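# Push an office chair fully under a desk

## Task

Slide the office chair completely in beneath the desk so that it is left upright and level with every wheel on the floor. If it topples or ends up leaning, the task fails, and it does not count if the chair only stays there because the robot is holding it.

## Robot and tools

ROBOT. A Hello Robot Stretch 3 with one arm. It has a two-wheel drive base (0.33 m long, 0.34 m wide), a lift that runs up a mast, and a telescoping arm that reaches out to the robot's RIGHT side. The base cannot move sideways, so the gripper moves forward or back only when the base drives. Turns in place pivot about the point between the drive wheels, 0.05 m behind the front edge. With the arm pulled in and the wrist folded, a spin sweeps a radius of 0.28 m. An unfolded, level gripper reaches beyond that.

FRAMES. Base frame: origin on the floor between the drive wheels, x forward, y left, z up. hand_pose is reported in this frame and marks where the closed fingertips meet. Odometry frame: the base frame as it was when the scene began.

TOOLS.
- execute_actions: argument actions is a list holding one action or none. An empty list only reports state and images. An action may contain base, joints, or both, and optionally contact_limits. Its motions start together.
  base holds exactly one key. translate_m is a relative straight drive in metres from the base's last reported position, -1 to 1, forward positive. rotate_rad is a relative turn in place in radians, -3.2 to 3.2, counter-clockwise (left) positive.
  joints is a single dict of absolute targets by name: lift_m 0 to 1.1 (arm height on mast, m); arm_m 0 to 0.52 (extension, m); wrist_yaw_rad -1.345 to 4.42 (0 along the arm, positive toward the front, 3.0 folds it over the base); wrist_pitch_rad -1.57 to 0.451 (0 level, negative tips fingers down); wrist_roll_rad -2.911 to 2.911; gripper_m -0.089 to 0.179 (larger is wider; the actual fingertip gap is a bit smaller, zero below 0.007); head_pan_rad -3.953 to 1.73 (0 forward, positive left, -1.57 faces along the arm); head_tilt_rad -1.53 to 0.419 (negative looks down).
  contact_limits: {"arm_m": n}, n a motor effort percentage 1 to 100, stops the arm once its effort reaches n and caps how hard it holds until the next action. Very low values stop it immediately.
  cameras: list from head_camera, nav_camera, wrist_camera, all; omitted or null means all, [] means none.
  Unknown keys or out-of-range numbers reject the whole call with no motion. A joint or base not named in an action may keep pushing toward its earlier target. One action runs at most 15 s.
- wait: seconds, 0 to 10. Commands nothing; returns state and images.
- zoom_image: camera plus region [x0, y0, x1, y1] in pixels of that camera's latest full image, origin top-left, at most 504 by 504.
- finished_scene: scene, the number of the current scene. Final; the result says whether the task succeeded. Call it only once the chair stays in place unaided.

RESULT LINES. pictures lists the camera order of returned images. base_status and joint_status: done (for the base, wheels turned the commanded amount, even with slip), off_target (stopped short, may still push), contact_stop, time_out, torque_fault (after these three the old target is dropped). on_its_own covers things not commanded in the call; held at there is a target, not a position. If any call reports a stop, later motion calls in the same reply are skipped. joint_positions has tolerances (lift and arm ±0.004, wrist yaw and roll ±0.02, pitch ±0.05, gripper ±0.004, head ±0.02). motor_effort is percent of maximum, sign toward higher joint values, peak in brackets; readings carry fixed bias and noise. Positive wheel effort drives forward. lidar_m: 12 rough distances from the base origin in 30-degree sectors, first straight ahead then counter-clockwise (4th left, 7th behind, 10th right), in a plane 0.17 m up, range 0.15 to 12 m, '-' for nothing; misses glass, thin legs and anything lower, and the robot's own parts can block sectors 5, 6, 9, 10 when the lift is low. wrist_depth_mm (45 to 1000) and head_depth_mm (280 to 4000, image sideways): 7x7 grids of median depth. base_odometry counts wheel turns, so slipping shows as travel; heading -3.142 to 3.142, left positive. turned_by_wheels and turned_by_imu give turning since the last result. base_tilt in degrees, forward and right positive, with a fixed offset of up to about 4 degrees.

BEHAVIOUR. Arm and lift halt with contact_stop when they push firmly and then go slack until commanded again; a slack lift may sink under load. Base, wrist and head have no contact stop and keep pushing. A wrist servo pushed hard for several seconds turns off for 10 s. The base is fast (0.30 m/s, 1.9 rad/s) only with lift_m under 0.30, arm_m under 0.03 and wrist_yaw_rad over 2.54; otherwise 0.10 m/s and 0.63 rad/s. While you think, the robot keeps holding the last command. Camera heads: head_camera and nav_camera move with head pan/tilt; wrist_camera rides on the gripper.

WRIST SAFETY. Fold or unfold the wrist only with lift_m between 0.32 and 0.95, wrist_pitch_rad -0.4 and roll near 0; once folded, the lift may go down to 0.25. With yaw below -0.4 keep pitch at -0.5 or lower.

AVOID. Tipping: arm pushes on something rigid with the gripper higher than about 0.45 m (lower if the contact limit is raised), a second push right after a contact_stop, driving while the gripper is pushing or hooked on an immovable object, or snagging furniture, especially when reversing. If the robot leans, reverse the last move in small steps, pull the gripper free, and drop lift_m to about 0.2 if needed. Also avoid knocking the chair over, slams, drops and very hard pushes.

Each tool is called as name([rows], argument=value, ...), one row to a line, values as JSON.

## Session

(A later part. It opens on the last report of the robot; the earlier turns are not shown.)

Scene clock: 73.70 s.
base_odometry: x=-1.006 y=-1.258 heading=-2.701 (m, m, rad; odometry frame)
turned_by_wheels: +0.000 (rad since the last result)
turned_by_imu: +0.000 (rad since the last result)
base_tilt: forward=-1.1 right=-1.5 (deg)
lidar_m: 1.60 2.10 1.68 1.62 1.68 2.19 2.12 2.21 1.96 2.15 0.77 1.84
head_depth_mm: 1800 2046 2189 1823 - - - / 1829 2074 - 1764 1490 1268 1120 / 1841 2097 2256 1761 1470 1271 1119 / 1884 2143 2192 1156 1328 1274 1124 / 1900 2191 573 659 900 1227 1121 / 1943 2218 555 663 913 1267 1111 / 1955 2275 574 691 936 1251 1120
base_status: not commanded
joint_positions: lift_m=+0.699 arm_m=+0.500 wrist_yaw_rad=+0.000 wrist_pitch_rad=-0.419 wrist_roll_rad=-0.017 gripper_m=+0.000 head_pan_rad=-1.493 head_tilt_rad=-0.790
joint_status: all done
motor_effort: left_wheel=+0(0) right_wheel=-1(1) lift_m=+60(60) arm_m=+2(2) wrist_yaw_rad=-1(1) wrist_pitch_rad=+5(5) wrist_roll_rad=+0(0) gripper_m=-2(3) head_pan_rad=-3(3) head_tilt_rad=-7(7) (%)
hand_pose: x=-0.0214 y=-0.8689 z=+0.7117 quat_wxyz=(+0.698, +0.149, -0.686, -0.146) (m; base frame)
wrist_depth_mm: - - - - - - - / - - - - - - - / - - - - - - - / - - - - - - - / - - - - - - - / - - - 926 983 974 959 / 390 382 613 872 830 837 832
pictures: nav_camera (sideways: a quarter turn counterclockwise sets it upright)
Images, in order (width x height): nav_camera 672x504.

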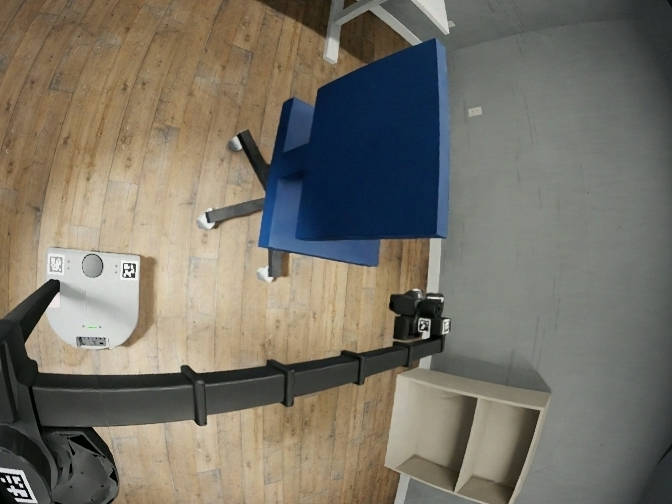

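It went all the way back to 90°. Retract, advance, repeat.

execute_actions([
  {"joints":{"arm_m":0}},
], cameras=[])

execute_actions([
  {"base":{"translate_m":0.17}},
], cameras=["nav_camera"])

execute_actions([
  {"joints":{"arm_m":0.42}},
], cameras=["nav_camera"])

Scene clock: 78.67 s.
base_odometry: x=-1.006 y=-1.258 heading=-2.701 (m, m, rad; odometry frame)
turned_by_wheels: +0.000 (rad since the last result)
turned_by_imu: +0.000 (rad since the last result)
base_tilt: forward=-0.9 right=-1.3 (deg)
lidar_m: 1.59 2.09 1.67 1.62 1.68 2.19 2.12 2.21 1.96 2.15 0.77 1.84
head_depth_mm: 1784 2041 2196 1773 1478 1275 - / 1829 2075 2197 1773 1475 1276 - / 1847 2102 2184 1766 1521 - - / 1864 2134 2193 1157 1331 1273 1121 / 1920 2176 573 659 898 1230 1120 / 1937 2219 558 665 914 1266 1124 / 1973 2277 575 687 939 1250 1118
base_status: not commanded
joint_positions: lift_m=+0.699 arm_m=+0.000 wrist_yaw_rad=+0.000 wrist_pitch_rad=-0.419 wrist_roll_rad=-0.017 gripper_m=+0.000 head_pan_rad=-1.493 head_tilt_rad=-0.790
joint_status: all done
motor_effort: left_wheel=+0(0) right_wheel=+0(1) lift_m=+60(60) arm_m=-2(2) wrist_yaw_rad=+0(1) wrist_pitch_rad=+5(5) wrist_roll_rad=+0(1) gripper_m=-3(3) head_pan_rad=-3(3) head_tilt_rad=-6(6) (%)
hand_pose: x=-0.0215 y=-0.3696 z=+0.7117 quat_wxyz=(+0.698, +0.149, -0.686, -0.146) (m; base frame)
wrist_depth_mm: 206 227 - - - - - / 228 232 - - - - - / 254 250 - - - - - / 284 280 656 - - - - / 329 309 505 - - - - / 390 440 452 986 958 964 956 / 864 434 586 836 884 869 829
pictures: none
No camera images: the call's "cameras" was empty. Leave "cameras" out to get every camera's image.

Scene clock: 81.83 s.
base_odometry: x=-1.160 y=-1.330 heading=-2.701 (m, m, rad; odometry frame)
turned_by_wheels: +0.000 (rad since the last result)
turned_by_imu: +0.001 (rad since the last result)
base_tilt: forward=-1.1 right=-1.3 (deg)
lidar_m: 1.43 1.93 1.66 1.62 1.68 2.33 2.28 2.39 2.02 0.72 2.24 1.70
head_depth_mm: 1799 2042 2181 1774 1478 1278 - / 1826 2079 2184 1725 1488 1278 - / 1858 2119 538 612 757 - - / 1861 2150 552 634 883 1229 1121 / 1901 2212 559 657 847 1277 1122 / 1951 2221 573 682 941 1242 1124 / 1951 2276 578 708 1389 1275 1117
base_status: done
joint_positions: lift_m=+0.699 arm_m=+0.000 wrist_yaw_rad=+0.000 wrist_pitch_rad=-0.419 wrist_roll_rad=-0.017 gripper_m=+0.000 head_pan_rad=-1.493 head_tilt_rad=-0.790
joint_status: not commanded
motor_effort: left_wheel=+0(6) right_wheel=-1(4) lift_m=+60(60) arm_m=-2(2) wrist_yaw_rad=+1(0) wrist_pitch_rad=+5(5) wrist_roll_rad=+0(0) gripper_m=-2(3) head_pan_rad=-3(3) head_tilt_rad=-7(5) (%)
hand_pose: x=-0.0215 y=-0.3696 z=+0.7117 quat_wxyz=(+0.698, +0.149, -0.686, -0.146) (m; base frame)
wrist_depth_mm: 218 212 206 201 - - - / 240 235 226 221 - - - / 268 257 249 241 - - - / 303 292 280 270 - - - / 350 331 318 - - - - / 485 427 407 419 968 - 970 / 900 857 444 413 810 861 832
pictures: nav_camera (sideways: a quarter turn counterclockwise sets it upright)
Images, in order (width x height): nav_camera 672x504.

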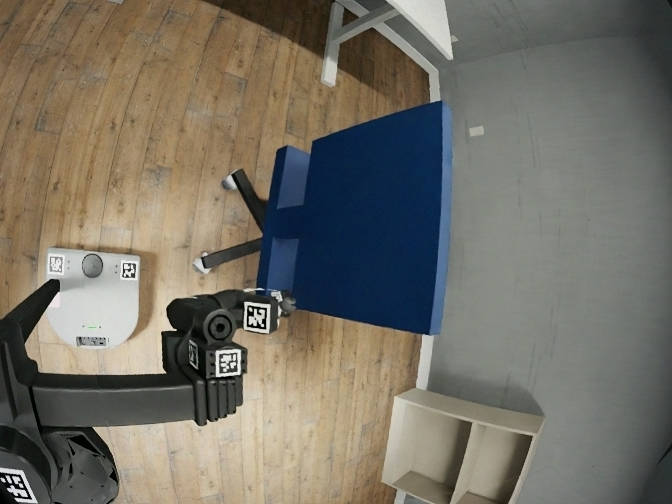

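Scene clock: 86.23 s.
base_odometry: x=-1.160 y=-1.330 heading=-2.701 (m, m, rad; odometry frame)
turned_by_wheels: +0.000 (rad since the last result)
turned_by_imu: -0.027 (rad since the last result)
base_tilt: forward=-1.1 right=-1.4 (deg)
lidar_m: 1.43 1.92 1.66 1.62 1.68 2.27 2.28 2.37 2.03 2.15 0.79 1.71
head_depth_mm: 1812 2034 2208 1801 - - - / 1830 879 2256 1671 1486 1271 1128 / 1848 711 753 1036 1439 1277 1122 / 1847 2095 597 724 961 1252 1119 / 1901 2192 1301 1057 938 1251 1121 / 1926 2203 2176 1121 1003 1273 1118 / 1958 2242 2157 1120 1406 1254 1129
base_status: not commanded
joint_positions: lift_m=+0.699 arm_m=+0.420 wrist_yaw_rad=-0.133 wrist_pitch_rad=-0.430 wrist_roll_rad=-0.017 gripper_m=+0.000 head_pan_rad=-1.494 head_tilt_rad=-0.791
joint_status: all done
on_its_own: wrist_yaw_rad is held at -0.124, not at your +0.000, by its stall guard, which is not easing now
motor_effort: left_wheel=-4(17) right_wheel=+5(41) lift_m=+54(60) arm_m=+2(8) wrist_yaw_rad=+6(50) wrist_pitch_rad=+9(13) wrist_roll_rad=+0(0) gripper_m=-4(10) head_pan_rad=-3(3) head_tilt_rad=-5(7) (%)
hand_pose: x=-0.0511 y=-0.7855 z=+0.7094 quat_wxyz=(+0.685, +0.106, -0.693, -0.196) (m; base frame)
wrist_depth_mm: - 62 89 168 - - - / - 64 92 179 - - - / - 65 96 193 - - - / - 67 99 207 - - - / - 69 103 166 - - - / - 69 106 925 978 987 936 / - 71 103 361 865 815 824
pictures: nav_camera (sideways: a quarter turn counterclockwise sets it upright)
Images, in order (width x height): nav_camera 672x504.

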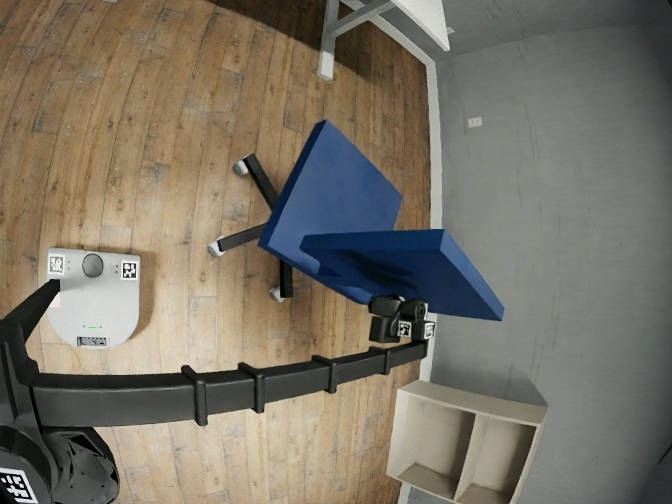

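execute_actions([
  {"joints":{"arm_m":0.52,"wrist_yaw_rad":0.3}},
], cameras=["nav_camera"])

Scene clock: 89.77 s.
base_odometry: x=-1.160 y=-1.330 heading=-2.701 (m, m, rad; odometry frame)
turned_by_wheels: +0.000 (rad since the last result)
turned_by_imu: -0.065 (rad since the last result)
base_tilt: forward=-1.0 right=-1.2 (deg)
lidar_m: 1.42 1.43 1.70 1.62 1.65 2.13 2.29 2.34 2.02 2.15 0.81 1.70
head_depth_mm: 1838 2094 2259 1799 - - - / 1832 2098 - 1762 1472 1280 1121 / 1847 2070 2241 1745 1432 1280 1114 / 1856 2010 659 1012 998 1271 1119 / 1878 2138 2141 1117 983 1240 1124 / 1892 2159 2155 1114 1001 1272 1116 / 1896 2159 2178 1114 1004 1248 1122
base_status: not commanded
joint_positions: lift_m=+0.699 arm_m=+0.518 wrist_yaw_rad=+0.277 wrist_pitch_rad=-0.413 wrist_roll_rad=-0.017 gripper_m=+0.000 head_pan_rad=-1.494 head_tilt_rad=-0.794
joint_status: wrist_yaw_rad off_target (ended at +0.277, target +0.300); the others done
joint sent to its limit — the command would take arm_m past its upper limit, so that joint was sent only as far as its limit.
on_its_own: wrist_yaw_rad is at rest, and its effort (+15) is outside its rest range (-12 to +12)
motor_effort: left_wheel=-9(87) right_wheel=+15(68) lift_m=+53(53) arm_m=+1(5) wrist_yaw_rad=+15(74) wrist_pitch_rad=+4(9) wrist_roll_rad=+0(1) gripper_m=-5(12) head_pan_rad=-2(2) head_tilt_rad=-5(5) (%)
hand_pose: x=+0.0401 y=-0.8791 z=+0.7132 quat_wxyz=(+0.711, +0.240, -0.659, -0.046) (m; base frame)
wrist_depth_mm: - 60 85 168 - - - / - 60 88 178 - - - / - 61 90 191 - - - / - 62 94 204 - - - / - 64 97 159 - - - / - 65 100 - - 955 980 / - 67 96 238 869 848 802
pictures: nav_camera (sideways: a quarter turn counterclockwise sets it upright)
Images, in order (width x height): nav_camera 672x504.

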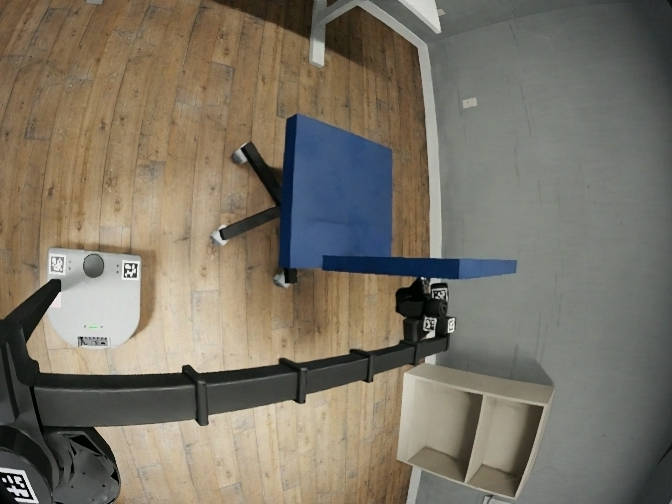

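execute_actions([
  {"base":{"translate_m":-0.43},"joints":{"wrist_yaw_rad":0}},
], cameras=[])

execute_actions([
  {"joints":{"arm_m":0}},
], cameras=[])

execute_actions([
  {"joints":{"wrist_yaw_rad":3.0,"wrist_pitch_rad":-0.4}},
], cameras=[])

execute_actions([
  {"joints":{"lift_m":0.26,"head_pan_rad":0,"head_tilt_rad":-0.7}},
], cameras=[])

execute_actions([
  {"base":{"rotate_rad":-1.57}},
], cameras=[])

execute_actions([
  {"base":{"translate_m":0.92}},
], cameras=[])

execute_actions([
  {"base":{"rotate_rad":1.78}},
], cameras=["nav_camera"])

Scene clock: 95.80 s.
base_odometry: x=-0.771 y=-1.147 heading=-2.701 (m, m, rad; odometry frame)
turned_by_wheels: +0.000 (rad since the last result)
turned_by_imu: +0.000 (rad since the last result)
base_tilt: forward=-0.9 right=-1.2 (deg)
lidar_m: 1.85 2.32 1.69 1.58 1.61 2.09 1.86 1.90 2.22 1.93 1.04 2.09
head_depth_mm: 1733 2090 2109 1822 - - - / 1880 2036 - 1761 1492 1269 1119 / 1865 2146 2251 1756 1472 1272 1120 / 1891 2154 2172 1750 1474 1262 1117 / 1896 2192 2161 1757 1479 1267 1119 / 1907 2181 2161 1752 1420 1273 1118 / 1888 2063 1071 1107 1408 1264 1120
base_status: done
joint_positions: lift_m=+0.699 arm_m=+0.518 wrist_yaw_rad=+0.001 wrist_pitch_rad=-0.413 wrist_roll_rad=-0.017 gripper_m=+0.000 head_pan_rad=-1.494 head_tilt_rad=-0.794
joint_status: all done
motor_effort: left_wheel=+0(13) right_wheel=+0(11) lift_m=+54(54) arm_m=+1(2) wrist_yaw_rad=-2(15) wrist_pitch_rad=+4(4) wrist_roll_rad=+0(0) gripper_m=-3(4) head_pan_rad=-2(3) head_tilt_rad=-5(4) (%)
hand_pose: x=-0.0212 y=-0.8877 z=+0.7132 quat_wxyz=(+0.698, +0.147, -0.686, -0.144) (m; base frame)
wrist_depth_mm: - - - - - - - / - - - - - - - / - - - - - - - / - - - - - - - / - - - - - - - / - - - 958 984 975 940 / 891 914 886 877 861 839 834
pictures: none
No camera images: the call's "cameras" was empty. Leave "cameras" out to get every camera's image.

Scene clock: 100.77 s.
base_odometry: x=-0.771 y=-1.147 heading=-2.701 (m, m, rad; odometry frame)
turned_by_wheels: +0.000 (rad since the last result)
turned_by_imu: +0.000 (rad since the last result)
base_tilt: forward=-1.0 right=-1.3 (deg)
lidar_m: 1.84 2.32 1.69 1.58 1.61 2.09 1.86 1.91 2.23 1.93 1.04 2.09
head_depth_mm: 1740 2077 2124 1762 1478 1274 - / 1873 2069 2110 1762 1485 1282 - / 1879 2163 2174 1746 1509 - - / 1907 2165 2159 1760 1473 1272 1119 / 1893 2149 2162 1750 1474 1269 1121 / 1918 2196 2156 1760 1413 1269 1118 / 1905 2088 1071 1106 1416 1266 1118
base_status: not commanded
joint_positions: lift_m=+0.699 arm_m=+0.000 wrist_yaw_rad=+0.000 wrist_pitch_rad=-0.414 wrist_roll_rad=-0.017 gripper_m=+0.000 head_pan_rad=-1.494 head_tilt_rad=-0.794
joint_status: all done
motor_effort: left_wheel=-1(0) right_wheel=+0(0) lift_m=+54(53) arm_m=-2(0) wrist_yaw_rad=-1(0) wrist_pitch_rad=+4(4) wrist_roll_rad=-1(0) gripper_m=-3(3) head_pan_rad=-2(2) head_tilt_rad=-4(4) (%)
hand_pose: x=-0.0215 y=-0.3701 z=+0.7129 quat_wxyz=(+0.698, +0.147, -0.686, -0.144) (m; base frame)
wrist_depth_mm: 587 - - - - - - / 575 - - - - - - / 589 - - - - - - / 642 - - - - - - / 580 - - - - - - / 841 - - 965 - 965 961 / 845 886 893 872 854 840 851
pictures: none
No camera images: the call's "cameras" was empty. Leave "cameras" out to get every camera's image.

Scene clock: 103.27 s.
base_odometry: x=-0.771 y=-1.147 heading=-2.701 (m, m, rad; odometry frame)
turned_by_wheels: +0.000 (rad since the last result)
turned_by_imu: +0.000 (rad since the last result)
base_tilt: forward=-0.9 right=-1.3 (deg)
lidar_m: 1.84 2.32 1.68 1.58 1.61 2.09 1.86 1.90 2.23 1.92 1.04 2.08
head_depth_mm: 1738 2094 2102 1765 1476 1271 - / 1870 2075 2101 1748 1485 1276 - / 1880 2127 2182 1768 1479 1282 - / 1922 2143 2184 1766 1470 1298 1083 / 1904 2170 2181 1745 1475 1277 1117 / 1901 2201 2177 1749 1425 1265 1122 / 1888 2078 1074 1114 1411 1271 1120
base_status: not commanded
joint_positions: lift_m=+0.699 arm_m=+0.000 wrist_yaw_rad=+2.998 wrist_pitch_rad=-0.414 wrist_roll_rad=-0.017 gripper_m=+0.000 head_pan_rad=-1.494 head_tilt_rad=-0.794
joint_status: all done
motor_effort: left_wheel=-1(0) right_wheel=+0(0) lift_m=+53(53) arm_m=-2(2) wrist_yaw_rad=+1(2) wrist_pitch_rad=+4(4) wrist_roll_rad=+0(0) gripper_m=-3(3) head_pan_rad=-2(2) head_tilt_rad=-5(3) (%)
hand_pose: x=+0.0109 y=+0.0773 z=+0.7129 quat_wxyz=(+0.194, +0.695, +0.097, +0.686) (m; base frame)
wrist_depth_mm: - - - - - - - / - - - - - - - / - - - - - - - / - - - - - - - / - - - - - - - / - - - 954 996 992 968 / 925 911 904 864 851 847 843
pictures: none
No camera images: the call's "cameras" was empty. Leave "cameras" out to get every camera's image.

Scene clock: 108.10 s.
base_odometry: x=-0.771 y=-1.147 heading=-2.701 (m, m, rad; odometry frame)
turned_by_wheels: +0.000 (rad since the last result)
turned_by_imu: +0.000 (rad since the last result)
base_tilt: forward=-1.0 right=-1.3 (deg)
lidar_m: 1.84 2.31 1.69 1.58 1.61 2.09 1.87 1.91 2.22 1.93 1.04 2.09
head_depth_mm: 1938 1688 2397 1921 1585 1337 1156 / 1932 1690 2408 1931 1578 1331 1155 / 1922 1669 2391 1920 1569 1332 1155 / 1904 1665 2386 1936 1574 1335 1147 / 1912 1668 2325 1927 1572 1330 1150 / 1912 1893 2361 1924 1579 1327 1152 / 1908 2153 2349 1920 1564 1319 1147
base_status: not commanded
joint_positions: lift_m=+0.261 arm_m=+0.000 wrist_yaw_rad=+2.999 wrist_pitch_rad=-0.415 wrist_roll_rad=-0.017 gripper_m=+0.000 head_pan_rad=-0.007 head_tilt_rad=-0.705
joint_status: all done
motor_effort: left_wheel=+0(0) right_wheel=+0(0) lift_m=+14(49) arm_m=-2(2) wrist_yaw_rad=+2(1) wrist_pitch_rad=+4(5) wrist_roll_rad=+0(0) gripper_m=-3(2) head_pan_rad=+2(30) head_tilt_rad=+4(18) (%)
hand_pose: x=+0.0108 y=+0.0772 z=+0.2741 quat_wxyz=(+0.194, +0.694, +0.098, +0.686) (m; base frame)
wrist_depth_mm: - - - - - - - / - - - - - - - / - 985 924 907 880 857 816 / 754 729 733 690 679 662 645 / 598 599 - - 566 540 541 / 495 506 - - 472 459 446 / 446 - - - 405 400 394
pictures: none
No camera images: the call's "cameras" was empty. Leave "cameras" out to get every camera's image.

Scene clock: 110.27 s.
base_odometry: x=-0.771 y=-1.147 heading=+2.012 (m, m, rad; odometry frame)
turned_by_wheels: -1.570 (rad since the last result)
turned_by_imu: -1.579 (rad since the last result)
base_tilt: forward=-1.0 right=-1.4 (deg)
lidar_m: 1.93 1.04 2.08 1.84 2.32 1.69 1.58 1.62 2.09 1.86 1.91 2.23
head_depth_mm: 1833 2002 2223 1942 1579 1335 1161 / 1792 1971 2234 1940 1577 1338 1153 / 1853 2056 2317 1945 1579 1328 1148 / 1856 2065 2293 1942 1577 1321 1147 / 1842 2074 2302 1912 1578 1326 1149 / 1833 2073 2309 1923 1564 1327 1152 / 1839 2079 2308 1870 1575 1326 1151
base_status: done
joint_positions: lift_m=+0.261 arm_m=+0.000 wrist_yaw_rad=+2.999 wrist_pitch_rad=-0.415 wrist_roll_rad=-0.017 gripper_m=+0.000 head_pan_rad=-0.007 head_tilt_rad=-0.704
joint_status: not commanded
motor_effort: left_wheel=+4(12) right_wheel=-4(10) lift_m=+13(14) arm_m=-2(2) wrist_yaw_rad=+1(1) wrist_pitch_rad=+4(4) wrist_roll_rad=+0(0) gripper_m=-2(3) head_pan_rad=+2(2) head_tilt_rad=+3(4) (%)
hand_pose: x=+0.0107 y=+0.0772 z=+0.2741 quat_wxyz=(+0.194, +0.694, +0.098, +0.686) (m; base frame)
wrist_depth_mm: - - - - - - - / - - - - - - 841 / - 975 931 909 879 783 821 / 759 730 732 709 696 662 655 / 602 597 - - 573 540 533 / 499 511 - - 470 461 442 / 447 - - - 404 399 385
pictures: none
No camera images: the call's "cameras" was empty. Leave "cameras" out to get every camera's image.

Scene clock: 115.10 s.
base_odometry: x=-1.164 y=-0.315 heading=+2.012 (m, m, rad; odometry frame)
turned_by_wheels: +0.000 (rad since the last result)
turned_by_imu: +0.007 (rad since the last result)
base_tilt: forward=-1.1 right=-1.4 (deg)
lidar_m: 1.02 1.29 1.69 0.71 2.39 2.65 2.49 2.55 1.91 1.81 1.85 1.32
head_depth_mm: 1012 980 1214 1576 1507 1337 1155 / 1053 1149 1249 1382 1499 1336 1153 / 1060 1200 1381 1625 1586 1331 1152 / 1054 1185 1358 1608 1567 1336 1149 / 1053 1192 1361 1602 1568 1331 1153 / 1051 1185 1357 1596 1581 1327 1147 / 1050 1183 1364 1597 1569 1313 1154
base_status: done
joint_positions: lift_m=+0.261 arm_m=+0.000 wrist_yaw_rad=+2.999 wrist_pitch_rad=-0.415 wrist_roll_rad=-0.017 gripper_m=+0.000 head_pan_rad=-0.007 head_tilt_rad=-0.704
joint_status: not commanded
motor_effort: left_wheel=+3(12) right_wheel=-4(7) lift_m=+14(13) arm_m=-2(2) wrist_yaw_rad=+1(0) wrist_pitch_rad=+4(4) wrist_roll_rad=+0(0) gripper_m=-2(3) head_pan_rad=+3(3) head_tilt_rad=+2(3) (%)
hand_pose: x=+0.0106 y=+0.0773 z=+0.2741 quat_wxyz=(+0.194, +0.694, +0.098, +0.686) (m; base frame)
wrist_depth_mm: - - - - - - - / - - 883 - - - - / - 948 743 796 874 838 831 / 762 675 556 708 690 667 646 / 611 598 - - 569 544 531 / 500 507 - - 469 465 453 / 445 - - - 399 399 392
pictures: none
No camera images: the call's "cameras" was empty. Leave "cameras" out to get every camera's image.

Scene clock: 117.47 s.
base_odometry: x=-1.164 y=-0.315 heading=-2.491 (m, m, rad; odometry frame)
turned_by_wheels: +1.780 (rad since the last result)
turned_by_imu: +1.790 (rad since the last result)
base_tilt: forward=-1.0 right=-1.3 (deg)
lidar_m: 0.71 2.20 2.53 2.50 2.25 1.83 1.81 1.47 1.02 1.27 1.38 2.11
head_depth_mm: 1904 1799 2332 540 1465 1332 1163 / 1923 1696 2339 557 669 867 1155 / 1985 1804 2431 573 691 906 1153 / 2021 1799 2425 593 720 1147 1109 / 2050 1913 2520 616 752 1247 1144 / 2043 1901 2479 635 782 1249 1150 / 2092 1887 2217 1739 1571 1327 1150
base_status: done
joint_positions: lift_m=+0.261 arm_m=+0.000 wrist_yaw_rad=+2.999 wrist_pitch_rad=-0.415 wrist_roll_rad=-0.017 gripper_m=+0.000 head_pan_rad=-0.007 head_tilt_rad=-0.704
joint_status: not commanded
motor_effort: left_wheel=-4(10) right_wheel=+5(13) lift_m=+14(13) arm_m=-2(2) wrist_yaw_rad=+0(0) wrist_pitch_rad=+4(4) wrist_roll_rad=+0(1) gripper_m=-2(3) head_pan_rad=+3(2) head_tilt_rad=+3(2) (%)
hand_pose: x=+0.0106 y=+0.0772 z=+0.2741 quat_wxyz=(+0.194, +0.694, +0.098, +0.686) (m; base frame)
wrist_depth_mm: - - - - - - - / - - - - - - - / 999 992 955 911 894 869 840 / 761 724 721 696 691 663 631 / 605 598 - - 559 545 524 / 501 504 - - 471 446 452 / 439 - - - 403 392 390
pictures: nav_camera (sideways: a quarter turn counterclockwise sets it upright)
Images, in order (width x height): nav_camera 672x504.

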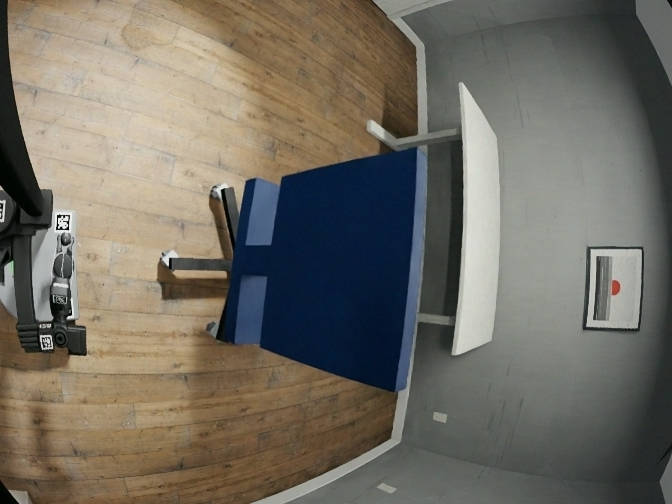

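execute_actions([
  {"base":{"translate_m":0.7}},
], cameras=["nav_camera"])

Scene clock: 121.47 s.
base_odometry: x=-1.721 y=-0.739 heading=-2.491 (m, m, rad; odometry frame)
turned_by_wheels: +0.000 (rad since the last result)
turned_by_imu: -0.008 (rad since the last result)
base_tilt: forward=-1.0 right=-1.3 (deg)
lidar_m: 0.36 1.58 2.40 2.39 2.61 2.51 2.49 1.46 1.38 1.37 1.48 1.21
head_depth_mm: 1335 1451 1127 1790 1590 851 766 / 1364 1481 1128 1823 1563 849 765 / 1384 1495 1124 1901 1577 846 287 / 1420 1512 1117 1959 1575 846 286 / 1435 1539 1118 1942 1572 849 292 / 1466 1581 1161 1931 1584 1337 303 / 1493 1581 1162 1916 1570 318 341
base_status: done
joint_positions: lift_m=+0.261 arm_m=+0.000 wrist_yaw_rad=+3.000 wrist_pitch_rad=-0.417 wrist_roll_rad=-0.017 gripper_m=+0.000 head_pan_rad=-0.005 head_tilt_rad=-0.698
joint_status: not commanded
motor_effort: left_wheel=+10(73) right_wheel=+18(75) lift_m=+19(21) arm_m=-1(2) wrist_yaw_rad=+0(1) wrist_pitch_rad=+5(5) wrist_roll_rad=+0(0) gripper_m=-2(3) head_pan_rad=+1(3) head_tilt_rad=-1(3) (%)
hand_pose: x=+0.0104 y=+0.0772 z=+0.2735 quat_wxyz=(+0.194, +0.694, +0.099, +0.686) (m; base frame)
wrist_depth_mm: - - - - - - - / - - - - - - - / 996 - 942 894 871 877 831 / 744 713 728 689 697 665 631 / 590 566 - - 566 502 502 / 500 506 - - 469 443 351 / 439 - - - 400 402 388
pictures: nav_camera (sideways: a quarter turn counterclockwise sets it upright)
Images, in order (width x height): nav_camera 672x504.

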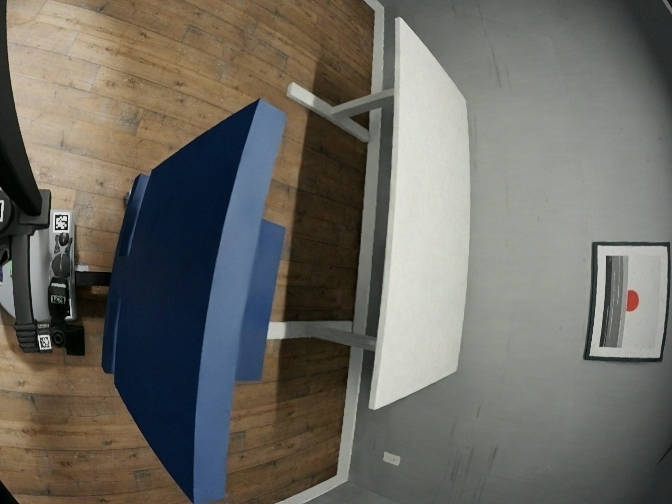

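execute_actions([
  {"base":{"translate_m":0.4}},
], cameras=["nav_camera"])

Scene clock: 125.20 s.
base_odometry: x=-2.039 y=-0.981 heading=-2.488 (m, m, rad; odometry frame)
turned_by_wheels: +0.003 (rad since the last result)
turned_by_imu: +0.026 (rad since the last result)
base_tilt: forward=-1.1 right=-1.3 (deg)
lidar_m: 0.32 1.28 2.18 2.33 2.59 2.88 2.87 1.75 1.42 1.41 1.54 0.85
head_depth_mm: 1018 1139 1130 866 703 850 737 / 1042 1166 1127 864 723 851 738 / 1061 1199 1125 868 740 854 753 / 1087 1219 1127 864 759 846 747 / 1111 1255 1126 863 932 848 763 / 1142 1283 1122 860 1470 1342 763 / 1159 1317 1116 860 1496 1327 286
base_status: translate_m off_target (by the wheels' count: +0.3995 of +0.4000)
joint_positions: lift_m=+0.261 arm_m=+0.000 wrist_yaw_rad=+2.999 wrist_pitch_rad=-0.417 wrist_roll_rad=-0.017 gripper_m=+0.000 head_pan_rad=-0.005 head_tilt_rad=-0.697
joint_status: not commanded
on_its_own: left_wheel is at rest, and its effort (+97) is outside its rest range (-18 to +18)
motor_effort: left_wheel=+97(97) right_wheel=-1(94) lift_m=+21(21) arm_m=-1(5) wrist_yaw_rad=+1(21) wrist_pitch_rad=+5(5) wrist_roll_rad=+0(0) gripper_m=-3(2) head_pan_rad=+2(2) head_tilt_rad=-2(2) (%)
hand_pose: x=+0.0108 y=+0.0772 z=+0.2735 quat_wxyz=(+0.195, +0.694, +0.098, +0.686) (m; base frame)
wrist_depth_mm: - - - - - - - / - - - - - - - / 994 991 955 903 864 864 809 / 752 735 730 706 669 672 645 / 600 589 - - 567 552 434 / 495 514 - - 464 462 444 / 447 - - - 293 396 389
pictures: nav_camera (sideways: a quarter turn counterclockwise sets it upright)
Images, in order (width x height): nav_camera 672x504.

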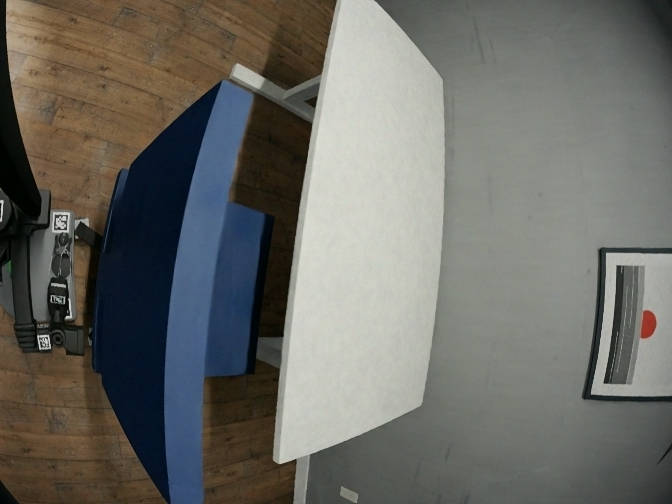

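execute_actions([
  {"base":{"translate_m":-0.5}},
], cameras=["nav_camera"])

Scene clock: 128.50 s.
base_odometry: x=-1.642 y=-0.677 heading=-2.488 (m, m, rad; odometry frame)
turned_by_wheels: +0.000 (rad since the last result)
turned_by_imu: -0.004 (rad since the last result)
base_tilt: forward=-1.1 right=-1.4 (deg)
lidar_m: 0.82 1.69 2.44 2.43 2.65 2.38 2.38 1.36 1.34 1.33 1.46 1.32
head_depth_mm: 1434 1535 1130 676 1550 1346 1158 / 1465 1548 621 678 809 1234 1151 / 1486 1589 637 706 840 1271 1155 / 1507 1613 648 730 879 1282 1153 / 1544 1602 667 758 981 1334 1149 / 1576 1588 678 817 1504 1329 1145 / 1618 1594 1280 1913 1574 1333 1154
base_status: done
joint_positions: lift_m=+0.261 arm_m=+0.000 wrist_yaw_rad=+2.999 wrist_pitch_rad=-0.417 wrist_roll_rad=-0.017 gripper_m=+0.000 head_pan_rad=-0.005 head_tilt_rad=-0.697
joint_status: not commanded
motor_effort: left_wheel=+0(89) right_wheel=+0(11) lift_m=+21(20) arm_m=-1(1) wrist_yaw_rad=+1(1) wrist_pitch_rad=+5(5) wrist_roll_rad=-1(0) gripper_m=-3(2) head_pan_rad=+2(2) head_tilt_rad=-2(3) (%)
hand_pose: x=+0.0106 y=+0.0772 z=+0.2735 quat_wxyz=(+0.195, +0.694, +0.099, +0.686) (m; base frame)
wrist_depth_mm: - - - - - - - / - - - - - - - / - 991 938 948 871 823 823 / 755 751 742 690 691 665 646 / 606 589 - - 573 534 528 / 499 506 - - 470 455 446 / 442 - - - 403 397 387
pictures: nav_camera (sideways: a quarter turn counterclockwise sets it upright)
Images, in order (width x height): nav_camera 672x504.

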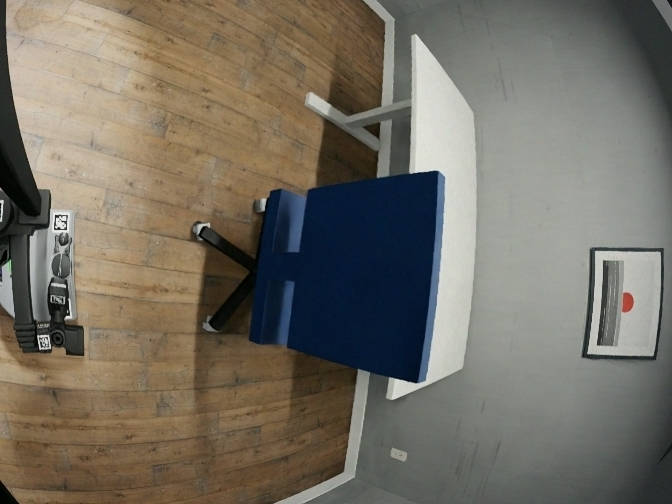

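execute_actions([
  {"base":{"rotate_rad":-1.8}},
], cameras=[])

execute_actions([
  {"base":{"translate_m":0.6}},
], cameras=[])

execute_actions([
  {"base":{"rotate_rad":1.57}},
], cameras=[])

execute_actions([
  {"base":{"translate_m":0.75}},
], cameras=[])

execute_actions([
  {"base":{"rotate_rad":1.57},"joints":{"head_tilt_rad":-0.9}},
], cameras=["nav_camera"])

Scene clock: 131.10 s.
base_odometry: x=-1.642 y=-0.677 heading=+1.995 (m, m, rad; odometry frame)
turned_by_wheels: -1.800 (rad since the last result)
turned_by_imu: -1.811 (rad since the last result)
base_tilt: forward=-1.1 right=-1.3 (deg)
lidar_m: 1.34 1.36 1.76 0.81 1.69 2.33 2.43 2.48 2.52 2.38 1.96 1.36
head_depth_mm: 1120 1265 1439 1703 1595 1334 1157 / 1115 1262 1456 1698 1590 1330 1159 / 1115 1252 1443 1682 1588 1340 1163 / 1109 1249 1432 1672 1582 1327 1159 / 1106 1247 1434 1684 1585 1329 1157 / 1108 1247 1421 1664 1577 1328 1154 / 1102 1244 1427 1666 1584 1332 1149
base_status: done
joint_positions: lift_m=+0.261 arm_m=+0.000 wrist_yaw_rad=+2.999 wrist_pitch_rad=-0.417 wrist_roll_rad=-0.017 gripper_m=+0.000 head_pan_rad=-0.005 head_tilt_rad=-0.697
joint_status: not commanded
motor_effort: left_wheel=+4(12) right_wheel=-5(10) lift_m=+21(20) arm_m=-1(1) wrist_yaw_rad=+1(1) wrist_pitch_rad=+5(5) wrist_roll_rad=+0(1) gripper_m=-3(2) head_pan_rad=+2(2) head_tilt_rad=-2(1) (%)
hand_pose: x=+0.0106 y=+0.0772 z=+0.2735 quat_wxyz=(+0.195, +0.694, +0.099, +0.686) (m; base frame)
wrist_depth_mm: - - - - - - - / - - 832 - - - - / - 878 865 801 874 858 832 / 750 733 743 690 696 663 648 / 595 580 - - 571 535 523 / 504 505 - - 467 454 444 / 443 - - - 400 397 392
pictures: none
No camera images: the call's "cameras" was empty. Leave "cameras" out to get every camera's image.

Scene clock: 134.73 s.
base_odometry: x=-1.889 y=-0.130 heading=+1.995 (m, m, rad; odometry frame)
turned_by_wheels: +0.000 (rad since the last result)
turned_by_imu: +0.004 (rad since the last result)
base_tilt: forward=-1.1 right=-1.5 (deg)
lidar_m: 0.74 0.76 0.98 1.82 1.09 2.14 3.03 3.10 2.47 2.35 0.95 0.79
head_depth_mm: 600 675 774 911 1101 1299 1156 / 597 674 774 910 1100 1293 1162 / 597 673 771 906 1095 1295 1154 / 595 672 771 902 1095 1276 1158 / 595 671 772 903 1094 1279 1158 / 596 672 769 899 1091 1277 1157 / 593 668 766 900 1080 1279 1147
base_status: done
joint_positions: lift_m=+0.261 arm_m=+0.000 wrist_yaw_rad=+2.999 wrist_pitch_rad=-0.417 wrist_roll_rad=-0.017 gripper_m=+0.000 head_pan_rad=-0.005 head_tilt_rad=-0.697
joint_status: not commanded
motor_effort: left_wheel=+3(12) right_wheel=-4(8) lift_m=+20(20) arm_m=-1(1) wrist_yaw_rad=+0(1) wrist_pitch_rad=+5(5) wrist_roll_rad=+0(0) gripper_m=-2(3) head_pan_rad=+1(1) head_tilt_rad=-2(2) (%)
hand_pose: x=+0.0106 y=+0.0772 z=+0.2735 quat_wxyz=(+0.195, +0.694, +0.099, +0.686) (m; base frame)
wrist_depth_mm: - - - - - 993 739 / - - - - - - 754 / 832 981 931 914 865 862 748 / 735 725 716 682 678 657 654 / 595 589 - - 569 538 538 / 505 507 - - 478 457 458 / 441 - - - 403 395 392
pictures: none
No camera images: the call's "cameras" was empty. Leave "cameras" out to get every camera's image.

Scene clock: 136.93 s.
base_odometry: x=-1.889 y=-0.130 heading=-2.718 (m, m, rad; odometry frame)
turned_by_wheels: +1.570 (rad since the last result)
turned_by_imu: +1.579 (rad since the last result)
base_tilt: forward=-1.1 right=-1.2 (deg)
lidar_m: 1.82 1.09 2.14 3.03 3.10 2.47 2.34 0.95 0.79 0.74 0.75 0.98
head_depth_mm: 1525 1736 1898 1893 1580 1331 1158 / 1522 1725 1978 1957 1594 1332 1157 / 1532 1725 1971 1965 1584 1335 1154 / 1536 1716 1973 1937 1584 1338 1157 / 1523 1733 1954 1937 1578 1335 1154 / 1514 1638 1907 1823 1577 1336 1155 / 1522 1590 1219 1894 1503 1300 1150
base_status: done
joint_positions: lift_m=+0.261 arm_m=+0.000 wrist_yaw_rad=+2.999 wrist_pitch_rad=-0.417 wrist_roll_rad=-0.017 gripper_m=+0.000 head_pan_rad=-0.005 head_tilt_rad=-0.697
joint_status: not commanded
motor_effort: left_wheel=-4(10) right_wheel=+4(13) lift_m=+20(21) arm_m=-1(1) wrist_yaw_rad=+1(0) wrist_pitch_rad=+5(5) wrist_roll_rad=+0(1) gripper_m=-3(3) head_pan_rad=+2(1) head_tilt_rad=-3(3) (%)
hand_pose: x=+0.0106 y=+0.0772 z=+0.2735 quat_wxyz=(+0.195, +0.694, +0.099, +0.686) (m; base frame)
wrist_depth_mm: - - - - - - - / - - - - - - 863 / - 978 957 915 868 851 747 / 748 729 748 688 673 659 641 / 605 591 - - 560 541 535 / 498 510 - - 465 461 452 / 438 - - - 405 398 388
pictures: none
No camera images: the call's "cameras" was empty. Leave "cameras" out to get every camera's image.

Scene clock: 141.20 s.
base_odometry: x=-2.573 y=-0.438 heading=-2.718 (m, m, rad; odometry frame)
turned_by_wheels: +0.000 (rad since the last result)
turned_by_imu: +0.005 (rad since the last result)
base_tilt: forward=-1.1 right=-1.4 (deg)
lidar_m: 1.07 0.76 1.43 0.73 3.15 3.25 2.40 1.05 0.73 0.69 0.70 0.91
head_depth_mm: 888 1003 1145 1347 1528 1338 1156 / 885 994 1147 1336 1543 1348 1158 / 887 997 1144 1335 1533 1337 1159 / 881 995 1134 1331 1537 1334 1153 / 882 992 1141 1338 1519 1334 1152 / 879 987 1137 1328 1526 1342 1158 / 879 995 1089 1329 1523 1301 1152
base_status: done
joint_positions: lift_m=+0.261 arm_m=+0.000 wrist_yaw_rad=+2.999 wrist_pitch_rad=-0.417 wrist_roll_rad=-0.017 gripper_m=+0.000 head_pan_rad=-0.005 head_tilt_rad=-0.697
joint_status: not commanded
motor_effort: left_wheel=-4(10) right_wheel=+5(11) lift_m=+21(21) arm_m=-1(1) wrist_yaw_rad=+1(2) wrist_pitch_rad=+5(5) wrist_roll_rad=+0(0) gripper_m=-2(2) head_pan_rad=+2(1) head_tilt_rad=-2(3) (%)
hand_pose: x=+0.0106 y=+0.0772 z=+0.2735 quat_wxyz=(+0.195, +0.694, +0.099, +0.686) (m; base frame)
wrist_depth_mm: - - - - - - - / - - - - - - 638 / - 997 873 796 736 848 684 / 759 736 606 700 663 654 650 / 594 588 - - 562 535 535 / 496 514 - - 469 461 449 / 437 - - - 400 399 389
pictures: none
No camera images: the call's "cameras" was empty. Leave "cameras" out to get every camera's image.

Scene clock: 143.37 s.
base_odometry: x=-2.573 y=-0.438 heading=-1.149 (m, m, rad; odometry frame)
turned_by_wheels: +1.570 (rad since the last result)
turned_by_imu: +1.579 (rad since the last result)
base_tilt: forward=-1.1 right=-1.4 (deg)
lidar_m: 0.73 3.15 3.26 2.40 1.05 0.73 0.69 0.70 0.91 1.07 0.76 1.42
head_depth_mm: 1335 1030 862 977 1314 1218 1096 / 1383 2207 1919 1020 1230 1206 1102 / 2707 2357 1907 1023 1283 1227 1096 / 2704 2363 1912 1018 1230 1228 1101 / 804 684 695 867 1350 1225 1093 / 2682 2196 1854 1610 1392 1230 1100 / 2703 2341 1920 1616 1388 1226 1097
base_status: done
joint_positions: lift_m=+0.261 arm_m=+0.000 wrist_yaw_rad=+2.999 wrist_pitch_rad=-0.417 wrist_roll_rad=-0.017 gripper_m=+0.000 head_pan_rad=-0.005 head_tilt_rad=-0.889
joint_status: all done
motor_effort: left_wheel=-4(11) right_wheel=+5(13) lift_m=+21(20) arm_m=-1(1) wrist_yaw_rad=+1(0) wrist_pitch_rad=+5(5) wrist_roll_rad=+0(0) gripper_m=-2(2) head_pan_rad=+1(1) head_tilt_rad=-8(31) (%)
hand_pose: x=+0.0106 y=+0.0771 z=+0.2735 quat_wxyz=(+0.195, +0.694, +0.099, +0.686) (m; base frame)
wrist_depth_mm: - - - - - - - / - - - - - - - / 916 - 909 905 858 858 842 / 747 739 728 673 684 655 652 / 617 588 - - 578 538 534 / 505 506 - - 468 456 447 / 441 - - - 405 394 389
pictures: nav_camera (sideways: a quarter turn counterclockwise sets it upright)
Images, in order (width x height): nav_camera 672x504.

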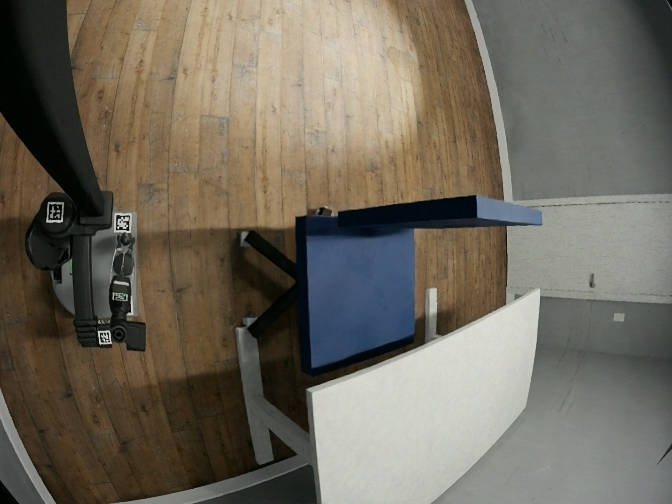

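execute_actions([
  {"base":{"rotate_rad":0.08}},
], cameras=[])

execute_actions([
  {"base":{"translate_m":0.6}},
], cameras=["nav_camera"])

Scene clock: 144.53 s.
base_odometry: x=-2.573 y=-0.438 heading=-1.069 (m, m, rad; odometry frame)
turned_by_wheels: +0.080 (rad since the last result)
turned_by_imu: +0.080 (rad since the last result)
base_tilt: forward=-1.2 right=-1.4 (deg)
lidar_m: 0.73 3.21 3.19 1.64 0.97 0.71 0.69 0.72 0.98 1.07 0.76 1.53
head_depth_mm: 1328 1128 1179 1025 936 1206 1094 / 2691 2357 1909 1025 939 1208 1097 / 2697 2366 1913 1020 1281 1227 1103 / 848 928 1124 1001 1221 1204 1098 / 2740 570 653 1542 1367 1231 1103 / 2747 2369 1915 1621 1390 1230 1100 / 2762 2324 1906 1603 1401 1226 1100
base_status: done
joint_positions: lift_m=+0.261 arm_m=+0.000 wrist_yaw_rad=+2.999 wrist_pitch_rad=-0.417 wrist_roll_rad=-0.017 gripper_m=+0.000 head_pan_rad=-0.005 head_tilt_rad=-0.889
joint_status: not commanded
motor_effort: left_wheel=-4(11) right_wheel=+5(11) lift_m=+21(20) arm_m=-1(1) wrist_yaw_rad=+0(0) wrist_pitch_rad=+5(5) wrist_roll_rad=+0(0) gripper_m=-3(3) head_pan_rad=+2(1) head_tilt_rad=-9(7) (%)
hand_pose: x=+0.0106 y=+0.0771 z=+0.2735 quat_wxyz=(+0.195, +0.694, +0.099, +0.686) (m; base frame)
wrist_depth_mm: 913 - - - - - - / 903 - - - - - - / 865 972 946 917 868 862 821 / 756 740 710 696 674 677 634 / 594 590 - - 577 546 533 / 503 499 - - 475 450 446 / 445 - - - 397 399 392
pictures: none
No camera images: the call's "cameras" was empty. Leave "cameras" out to get every camera's image.

Scene clock: 147.97 s.
base_odometry: x=-2.284 y=-0.964 heading=-1.069 (m, m, rad; odometry frame)
turned_by_wheels: +0.000 (rad since the last result)
turned_by_imu: -0.009 (rad since the last result)
base_tilt: forward=-1.0 right=-1.2 (deg)
lidar_m: 2.47 2.59 3.19 3.07 1.82 1.33 1.28 1.32 1.12 0.63 1.12 0.31
head_depth_mm: 2181 1131 1837 1594 878 776 695 / 2190 2303 1906 1607 880 774 695 / 2194 2313 1910 1609 879 776 695 / 2217 2307 590 741 847 761 694 / 2220 2328 469 384 361 414 508 / 2264 2334 1906 1612 325 292 408 / 2285 2322 1899 1611 1387 1217 1081
base_status: done
joint_positions: lift_m=+0.260 arm_m=+0.000 wrist_yaw_rad=+3.005 wrist_pitch_rad=-0.417 wrist_roll_rad=-0.017 gripper_m=+0.000 head_pan_rad=-0.005 head_tilt_rad=-0.896
joint_status: not commanded
motor_effort: left_wheel=+1(67) right_wheel=+8(59) lift_m=+23(25) arm_m=+0(1) wrist_yaw_rad=-3(6) wrist_pitch_rad=+5(5) wrist_roll_rad=+0(0) gripper_m=-2(3) head_pan_rad=+2(2) head_tilt_rad=-2(7) (%)
hand_pose: x=+0.0092 y=+0.0775 z=+0.2733 quat_wxyz=(+0.193, +0.694, +0.101, +0.686) (m; base frame)
wrist_depth_mm: - - - - - - - / - - - - - - - / 996 958 952 913 881 845 813 / 759 727 696 678 678 664 649 / 606 593 - - 571 544 525 / 495 507 - - 465 454 448 / 437 - - - 400 295 389
pictures: nav_camera (sideways: a quarter turn counterclockwise sets it upright)
Images, in order (width x height): nav_camera 672x504.

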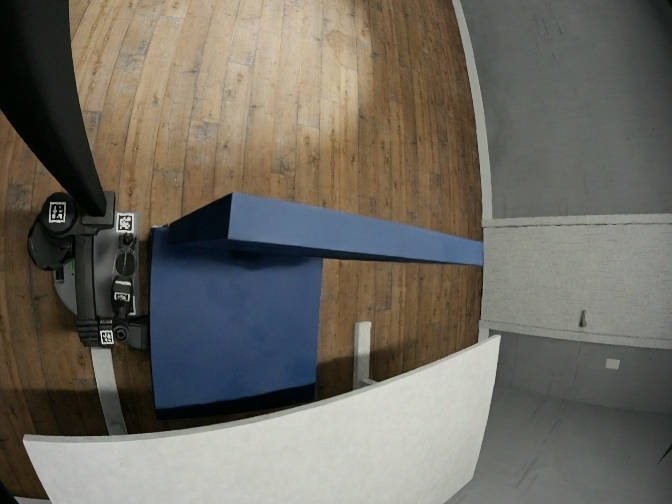

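execute_actions([
  {"base":{"translate_m":-0.4}},
], cameras=[])

execute_actions([
  {"base":{"rotate_rad":1.49}},
], cameras=[])

execute_actions([
  {"base":{"translate_m":0.65}},
], cameras=[])

execute_actions([
  {"base":{"rotate_rad":-1.56}},
], cameras=[])

execute_actions([
  {"base":{"translate_m":0.7}},
], cameras=[])

execute_actions([
  {"base":{"rotate_rad":-1.56},"joints":{"head_tilt_rad":-0.7}},
], cameras=["nav_camera"])

Scene clock: 151.30 s.
base_odometry: x=-2.477 y=-0.614 heading=-1.069 (m, m, rad; odometry frame)
turned_by_wheels: +0.000 (rad since the last result)
turned_by_imu: -0.002 (rad since the last result)
base_tilt: forward=-1.0 right=-1.3 (deg)
lidar_m: 0.68 2.99 3.19 2.43 1.25 0.91 0.88 0.91 1.12 1.08 0.67 1.53
head_depth_mm: 1300 1110 1845 1014 912 1228 1079 / 2523 2334 1849 1015 914 1187 1094 / 2552 2304 1900 1021 932 1221 1099 / 767 739 893 976 937 1230 1094 / 2582 582 609 1539 1362 1223 1095 / 2644 2316 1898 1607 1397 1220 1101 / 2635 2302 1893 1605 1388 1230 1102
base_status: done
joint_positions: lift_m=+0.260 arm_m=+0.000 wrist_yaw_rad=+3.001 wrist_pitch_rad=-0.417 wrist_roll_rad=-0.017 gripper_m=+0.000 head_pan_rad=-0.005 head_tilt_rad=-0.896
joint_status: not commanded
motor_effort: left_wheel=+1(8) right_wheel=-1(8) lift_m=+23(23) arm_m=+0(0) wrist_yaw_rad=+0(4) wrist_pitch_rad=+5(5) wrist_roll_rad=-1(1) gripper_m=-2(2) head_pan_rad=+1(1) head_tilt_rad=-2(2) (%)
hand_pose: x=+0.0103 y=+0.0773 z=+0.2733 quat_wxyz=(+0.194, +0.694, +0.099, +0.686) (m; base frame)
wrist_depth_mm: - - - - - - - / - - - - - - - / 976 977 922 911 864 849 818 / 766 724 729 699 680 665 632 / 609 586 561 - 571 527 530 / 503 509 - - 466 450 448 / 438 - - - 397 400 393
pictures: none
No camera images: the call's "cameras" was empty. Leave "cameras" out to get every camera's image.

Scene clock: 153.47 s.
base_odometry: x=-2.477 y=-0.614 heading=+0.421 (m, m, rad; odometry frame)
turned_by_wheels: +1.490 (rad since the last result)
turned_by_imu: +1.499 (rad since the last result)
base_tilt: forward=-1.0 right=-1.3 (deg)
lidar_m: 3.08 1.37 0.94 0.88 0.90 1.15 1.08 0.67 1.42 0.69 2.94 3.27
head_depth_mm: 2710 2329 1870 1601 1394 1228 1095 / 2681 2311 1884 1604 1392 1226 1096 / 2671 2329 1909 1607 1394 1223 1096 / 2780 2323 1900 1610 1393 1229 1102 / 3005 2333 1905 1600 1385 1227 1097 / 2961 2333 1892 1601 1384 1224 1104 / 2127 2144 1840 1604 1389 1223 1093
base_status: done
joint_positions: lift_m=+0.260 arm_m=+0.000 wrist_yaw_rad=+3.001 wrist_pitch_rad=-0.417 wrist_roll_rad=-0.017 gripper_m=+0.000 head_pan_rad=-0.005 head_tilt_rad=-0.896
joint_status: not commanded
motor_effort: left_wheel=-4(10) right_wheel=+4(12) lift_m=+23(23) arm_m=+0(0) wrist_yaw_rad=-1(0) wrist_pitch_rad=+5(5) wrist_roll_rad=+0(0) gripper_m=-2(3) head_pan_rad=+1(1) head_tilt_rad=-2(2) (%)
hand_pose: x=+0.0103 y=+0.0773 z=+0.2733 quat_wxyz=(+0.194, +0.694, +0.099, +0.686) (m; base frame)
wrist_depth_mm: 747 - 838 863 928 954 - / 794 854 873 939 - - - / 867 903 936 897 885 880 819 / 758 722 705 701 672 665 636 / 606 595 568 - 567 541 543 / 500 507 - - 470 462 442 / 447 - - - 398 397 392
pictures: none
No camera images: the call's "cameras" was empty. Leave "cameras" out to get every camera's image.

Scene clock: 157.27 s.
base_odometry: x=-1.883 y=-0.348 heading=+0.421 (m, m, rad; odometry frame)
turned_by_wheels: +0.000 (rad since the last result)
turned_by_imu: +0.004 (rad since the last result)
base_tilt: forward=-1.2 right=-1.4 (deg)
lidar_m: 2.43 1.13 1.00 0.93 0.95 1.23 1.28 1.00 1.93 2.83 2.89 2.58
head_depth_mm: 2169 2328 1905 1611 1384 1227 1097 / 2180 2310 1882 1595 1381 1225 1095 / 2165 2304 1907 1594 1390 1224 1096 / 2209 2321 1907 1602 1378 1224 1100 / 2675 2316 1894 1602 1383 1223 1100 / 2662 2339 1887 1606 1388 1224 1089 / 2660 2304 1846 1610 1380 1224 1099
base_status: done
joint_positions: lift_m=+0.260 arm_m=+0.000 wrist_yaw_rad=+3.001 wrist_pitch_rad=-0.417 wrist_roll_rad=-0.017 gripper_m=+0.000 head_pan_rad=-0.005 head_tilt_rad=-0.896
joint_status: not commanded
motor_effort: left_wheel=-5(10) right_wheel=+5(11) lift_m=+23(24) arm_m=+0(0) wrist_yaw_rad=+1(1) wrist_pitch_rad=+5(5) wrist_roll_rad=+0(0) gripper_m=-2(3) head_pan_rad=+2(1) head_tilt_rad=-2(1) (%)
hand_pose: x=+0.0103 y=+0.0773 z=+0.2733 quat_wxyz=(+0.194, +0.694, +0.099, +0.686) (m; base frame)
wrist_depth_mm: 773 - 860 925 939 - 890 / 840 885 952 988 - - 935 / 899 906 945 907 880 842 821 / 753 718 735 690 676 645 652 / 591 593 566 - 575 538 536 / 498 519 - - 479 455 447 / 444 - - - 402 392 392
pictures: none
No camera images: the call's "cameras" was empty. Leave "cameras" out to get every camera's image.

Scene clock: 159.43 s.
base_odometry: x=-1.883 y=-0.348 heading=-1.139 (m, m, rad; odometry frame)
turned_by_wheels: -1.560 (rad since the last result)
turned_by_imu: -1.569 (rad since the last result)
base_tilt: forward=-1.1 right=-1.4 (deg)
lidar_m: 2.82 2.90 2.57 2.43 1.13 0.99 0.93 0.95 1.25 1.28 1.00 1.93
head_depth_mm: 2525 2319 1902 1600 1379 1223 1096 / 2507 2316 1903 1605 1389 1226 1096 / 2538 2308 1903 1615 1387 1226 1092 / 2536 2330 1895 1606 1391 1221 1100 / 2538 2328 1909 1605 1388 1225 1097 / 2527 2311 1908 1611 1388 1228 1095 / 2523 2335 1905 1616 1385 1222 1098
base_status: done
joint_positions: lift_m=+0.260 arm_m=+0.000 wrist_yaw_rad=+3.001 wrist_pitch_rad=-0.417 wrist_roll_rad=-0.017 gripper_m=+0.000 head_pan_rad=-0.005 head_tilt_rad=-0.896
joint_status: not commanded
motor_effort: left_wheel=+4(12) right_wheel=-5(9) lift_m=+23(23) arm_m=+0(0) wrist_yaw_rad=+0(1) wrist_pitch_rad=+5(5) wrist_roll_rad=+0(0) gripper_m=-2(2) head_pan_rad=+2(2) head_tilt_rad=-2(3) (%)
hand_pose: x=+0.0103 y=+0.0773 z=+0.2733 quat_wxyz=(+0.194, +0.694, +0.099, +0.686) (m; base frame)
wrist_depth_mm: - - - - - - - / - - - - - - - / 931 953 926 903 853 837 823 / 746 731 730 698 673 663 642 / 603 593 570 - 568 537 521 / 499 508 - - 465 455 449 / 445 - - - 398 393 388
pictures: none
No camera images: the call's "cameras" was empty. Leave "cameras" out to get every camera's image.

Scene clock: 163.47 s.
base_odometry: x=-1.590 y=-0.984 heading=-1.139 (m, m, rad; odometry frame)
turned_by_wheels: +0.000 (rad since the last result)
turned_by_imu: +0.005 (rad since the last result)
base_tilt: forward=-1.0 right=-1.2 (deg)
lidar_m: 2.12 2.19 2.60 2.47 2.21 1.66 1.63 1.66 1.30 0.74 1.44 2.24
head_depth_mm: 1878 2156 1917 1606 1380 1230 1102 / 1890 2164 1907 1594 1381 1223 1095 / 1911 2165 1896 1608 1385 1226 1095 / 1897 2162 1893 1603 1394 1224 1099 / 1898 2172 1896 1606 1387 1222 1089 / 1896 2156 1906 1603 1383 1226 1093 / 1889 2153 1886 1601 1388 1227 1100
base_status: done
joint_positions: lift_m=+0.260 arm_m=+0.000 wrist_yaw_rad=+3.001 wrist_pitch_rad=-0.417 wrist_roll_rad=-0.017 gripper_m=+0.000 head_pan_rad=-0.005 head_tilt_rad=-0.896
joint_status: not commanded
motor_effort: left_wheel=+3(11) right_wheel=-4(7) lift_m=+23(23) arm_m=+0(1) wrist_yaw_rad=-1(1) wrist_pitch_rad=+5(5) wrist_roll_rad=+0(0) gripper_m=-3(2) head_pan_rad=+1(1) head_tilt_rad=-3(2) (%)
hand_pose: x=+0.0103 y=+0.0773 z=+0.2733 quat_wxyz=(+0.194, +0.694, +0.099, +0.686) (m; base frame)
wrist_depth_mm: - - - - - - - / - - - - - - - / - 972 916 888 887 847 795 / 763 731 736 703 666 659 654 / 591 584 570 - 565 539 529 / 503 510 - - 472 449 453 / 443 - - - 402 390 395
pictures: none
No camera images: the call's "cameras" was empty. Leave "cameras" out to get every camera's image.

Scene clock: 165.63 s.
base_odometry: x=-1.590 y=-0.984 heading=-2.699 (m, m, rad; odometry frame)
turned_by_wheels: -1.560 (rad since the last result)
turned_by_imu: -1.569 (rad since the last result)
base_tilt: forward=-1.0 right=-1.2 (deg)
lidar_m: 0.73 1.45 2.23 2.13 2.19 2.60 2.47 2.21 1.65 1.63 1.67 1.30
head_depth_mm: 1402 1499 1112 597 766 1307 1153 / 1408 1498 1117 604 731 1246 1133 / 1402 1494 1113 611 741 1164 1131 / 1407 1497 1110 618 752 1218 1155 / 1417 1500 1106 629 765 1183 1137 / 1406 1511 1106 635 798 1300 1151 / 1411 1513 1097 1856 1562 1320 1145
base_status: done
joint_positions: lift_m=+0.260 arm_m=+0.000 wrist_yaw_rad=+3.001 wrist_pitch_rad=-0.417 wrist_roll_rad=-0.017 gripper_m=+0.000 head_pan_rad=-0.005 head_tilt_rad=-0.704
joint_status: all done
motor_effort: left_wheel=+3(12) right_wheel=-4(9) lift_m=+23(23) arm_m=-1(1) wrist_yaw_rad=-1(0) wrist_pitch_rad=+5(5) wrist_roll_rad=+0(0) gripper_m=-2(3) head_pan_rad=+2(1) head_tilt_rad=+3(24) (%)
hand_pose: x=+0.0103 y=+0.0773 z=+0.2733 quat_wxyz=(+0.194, +0.694, +0.099, +0.686) (m; base frame)
wrist_depth_mm: - - - - - - - / - - - - - - - / 993 980 937 915 884 833 796 / 764 730 729 685 669 665 632 / 614 583 564 - 569 547 521 / 504 509 - - 467 458 446 / 443 - - - 402 402 393
pictures: nav_camera (sideways: a quarter turn counterclockwise sets it upright)
Images, in order (width x height): nav_camera 672x504.

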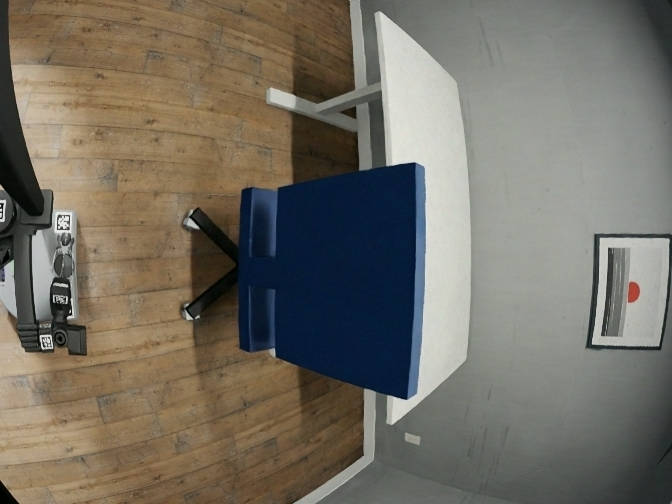

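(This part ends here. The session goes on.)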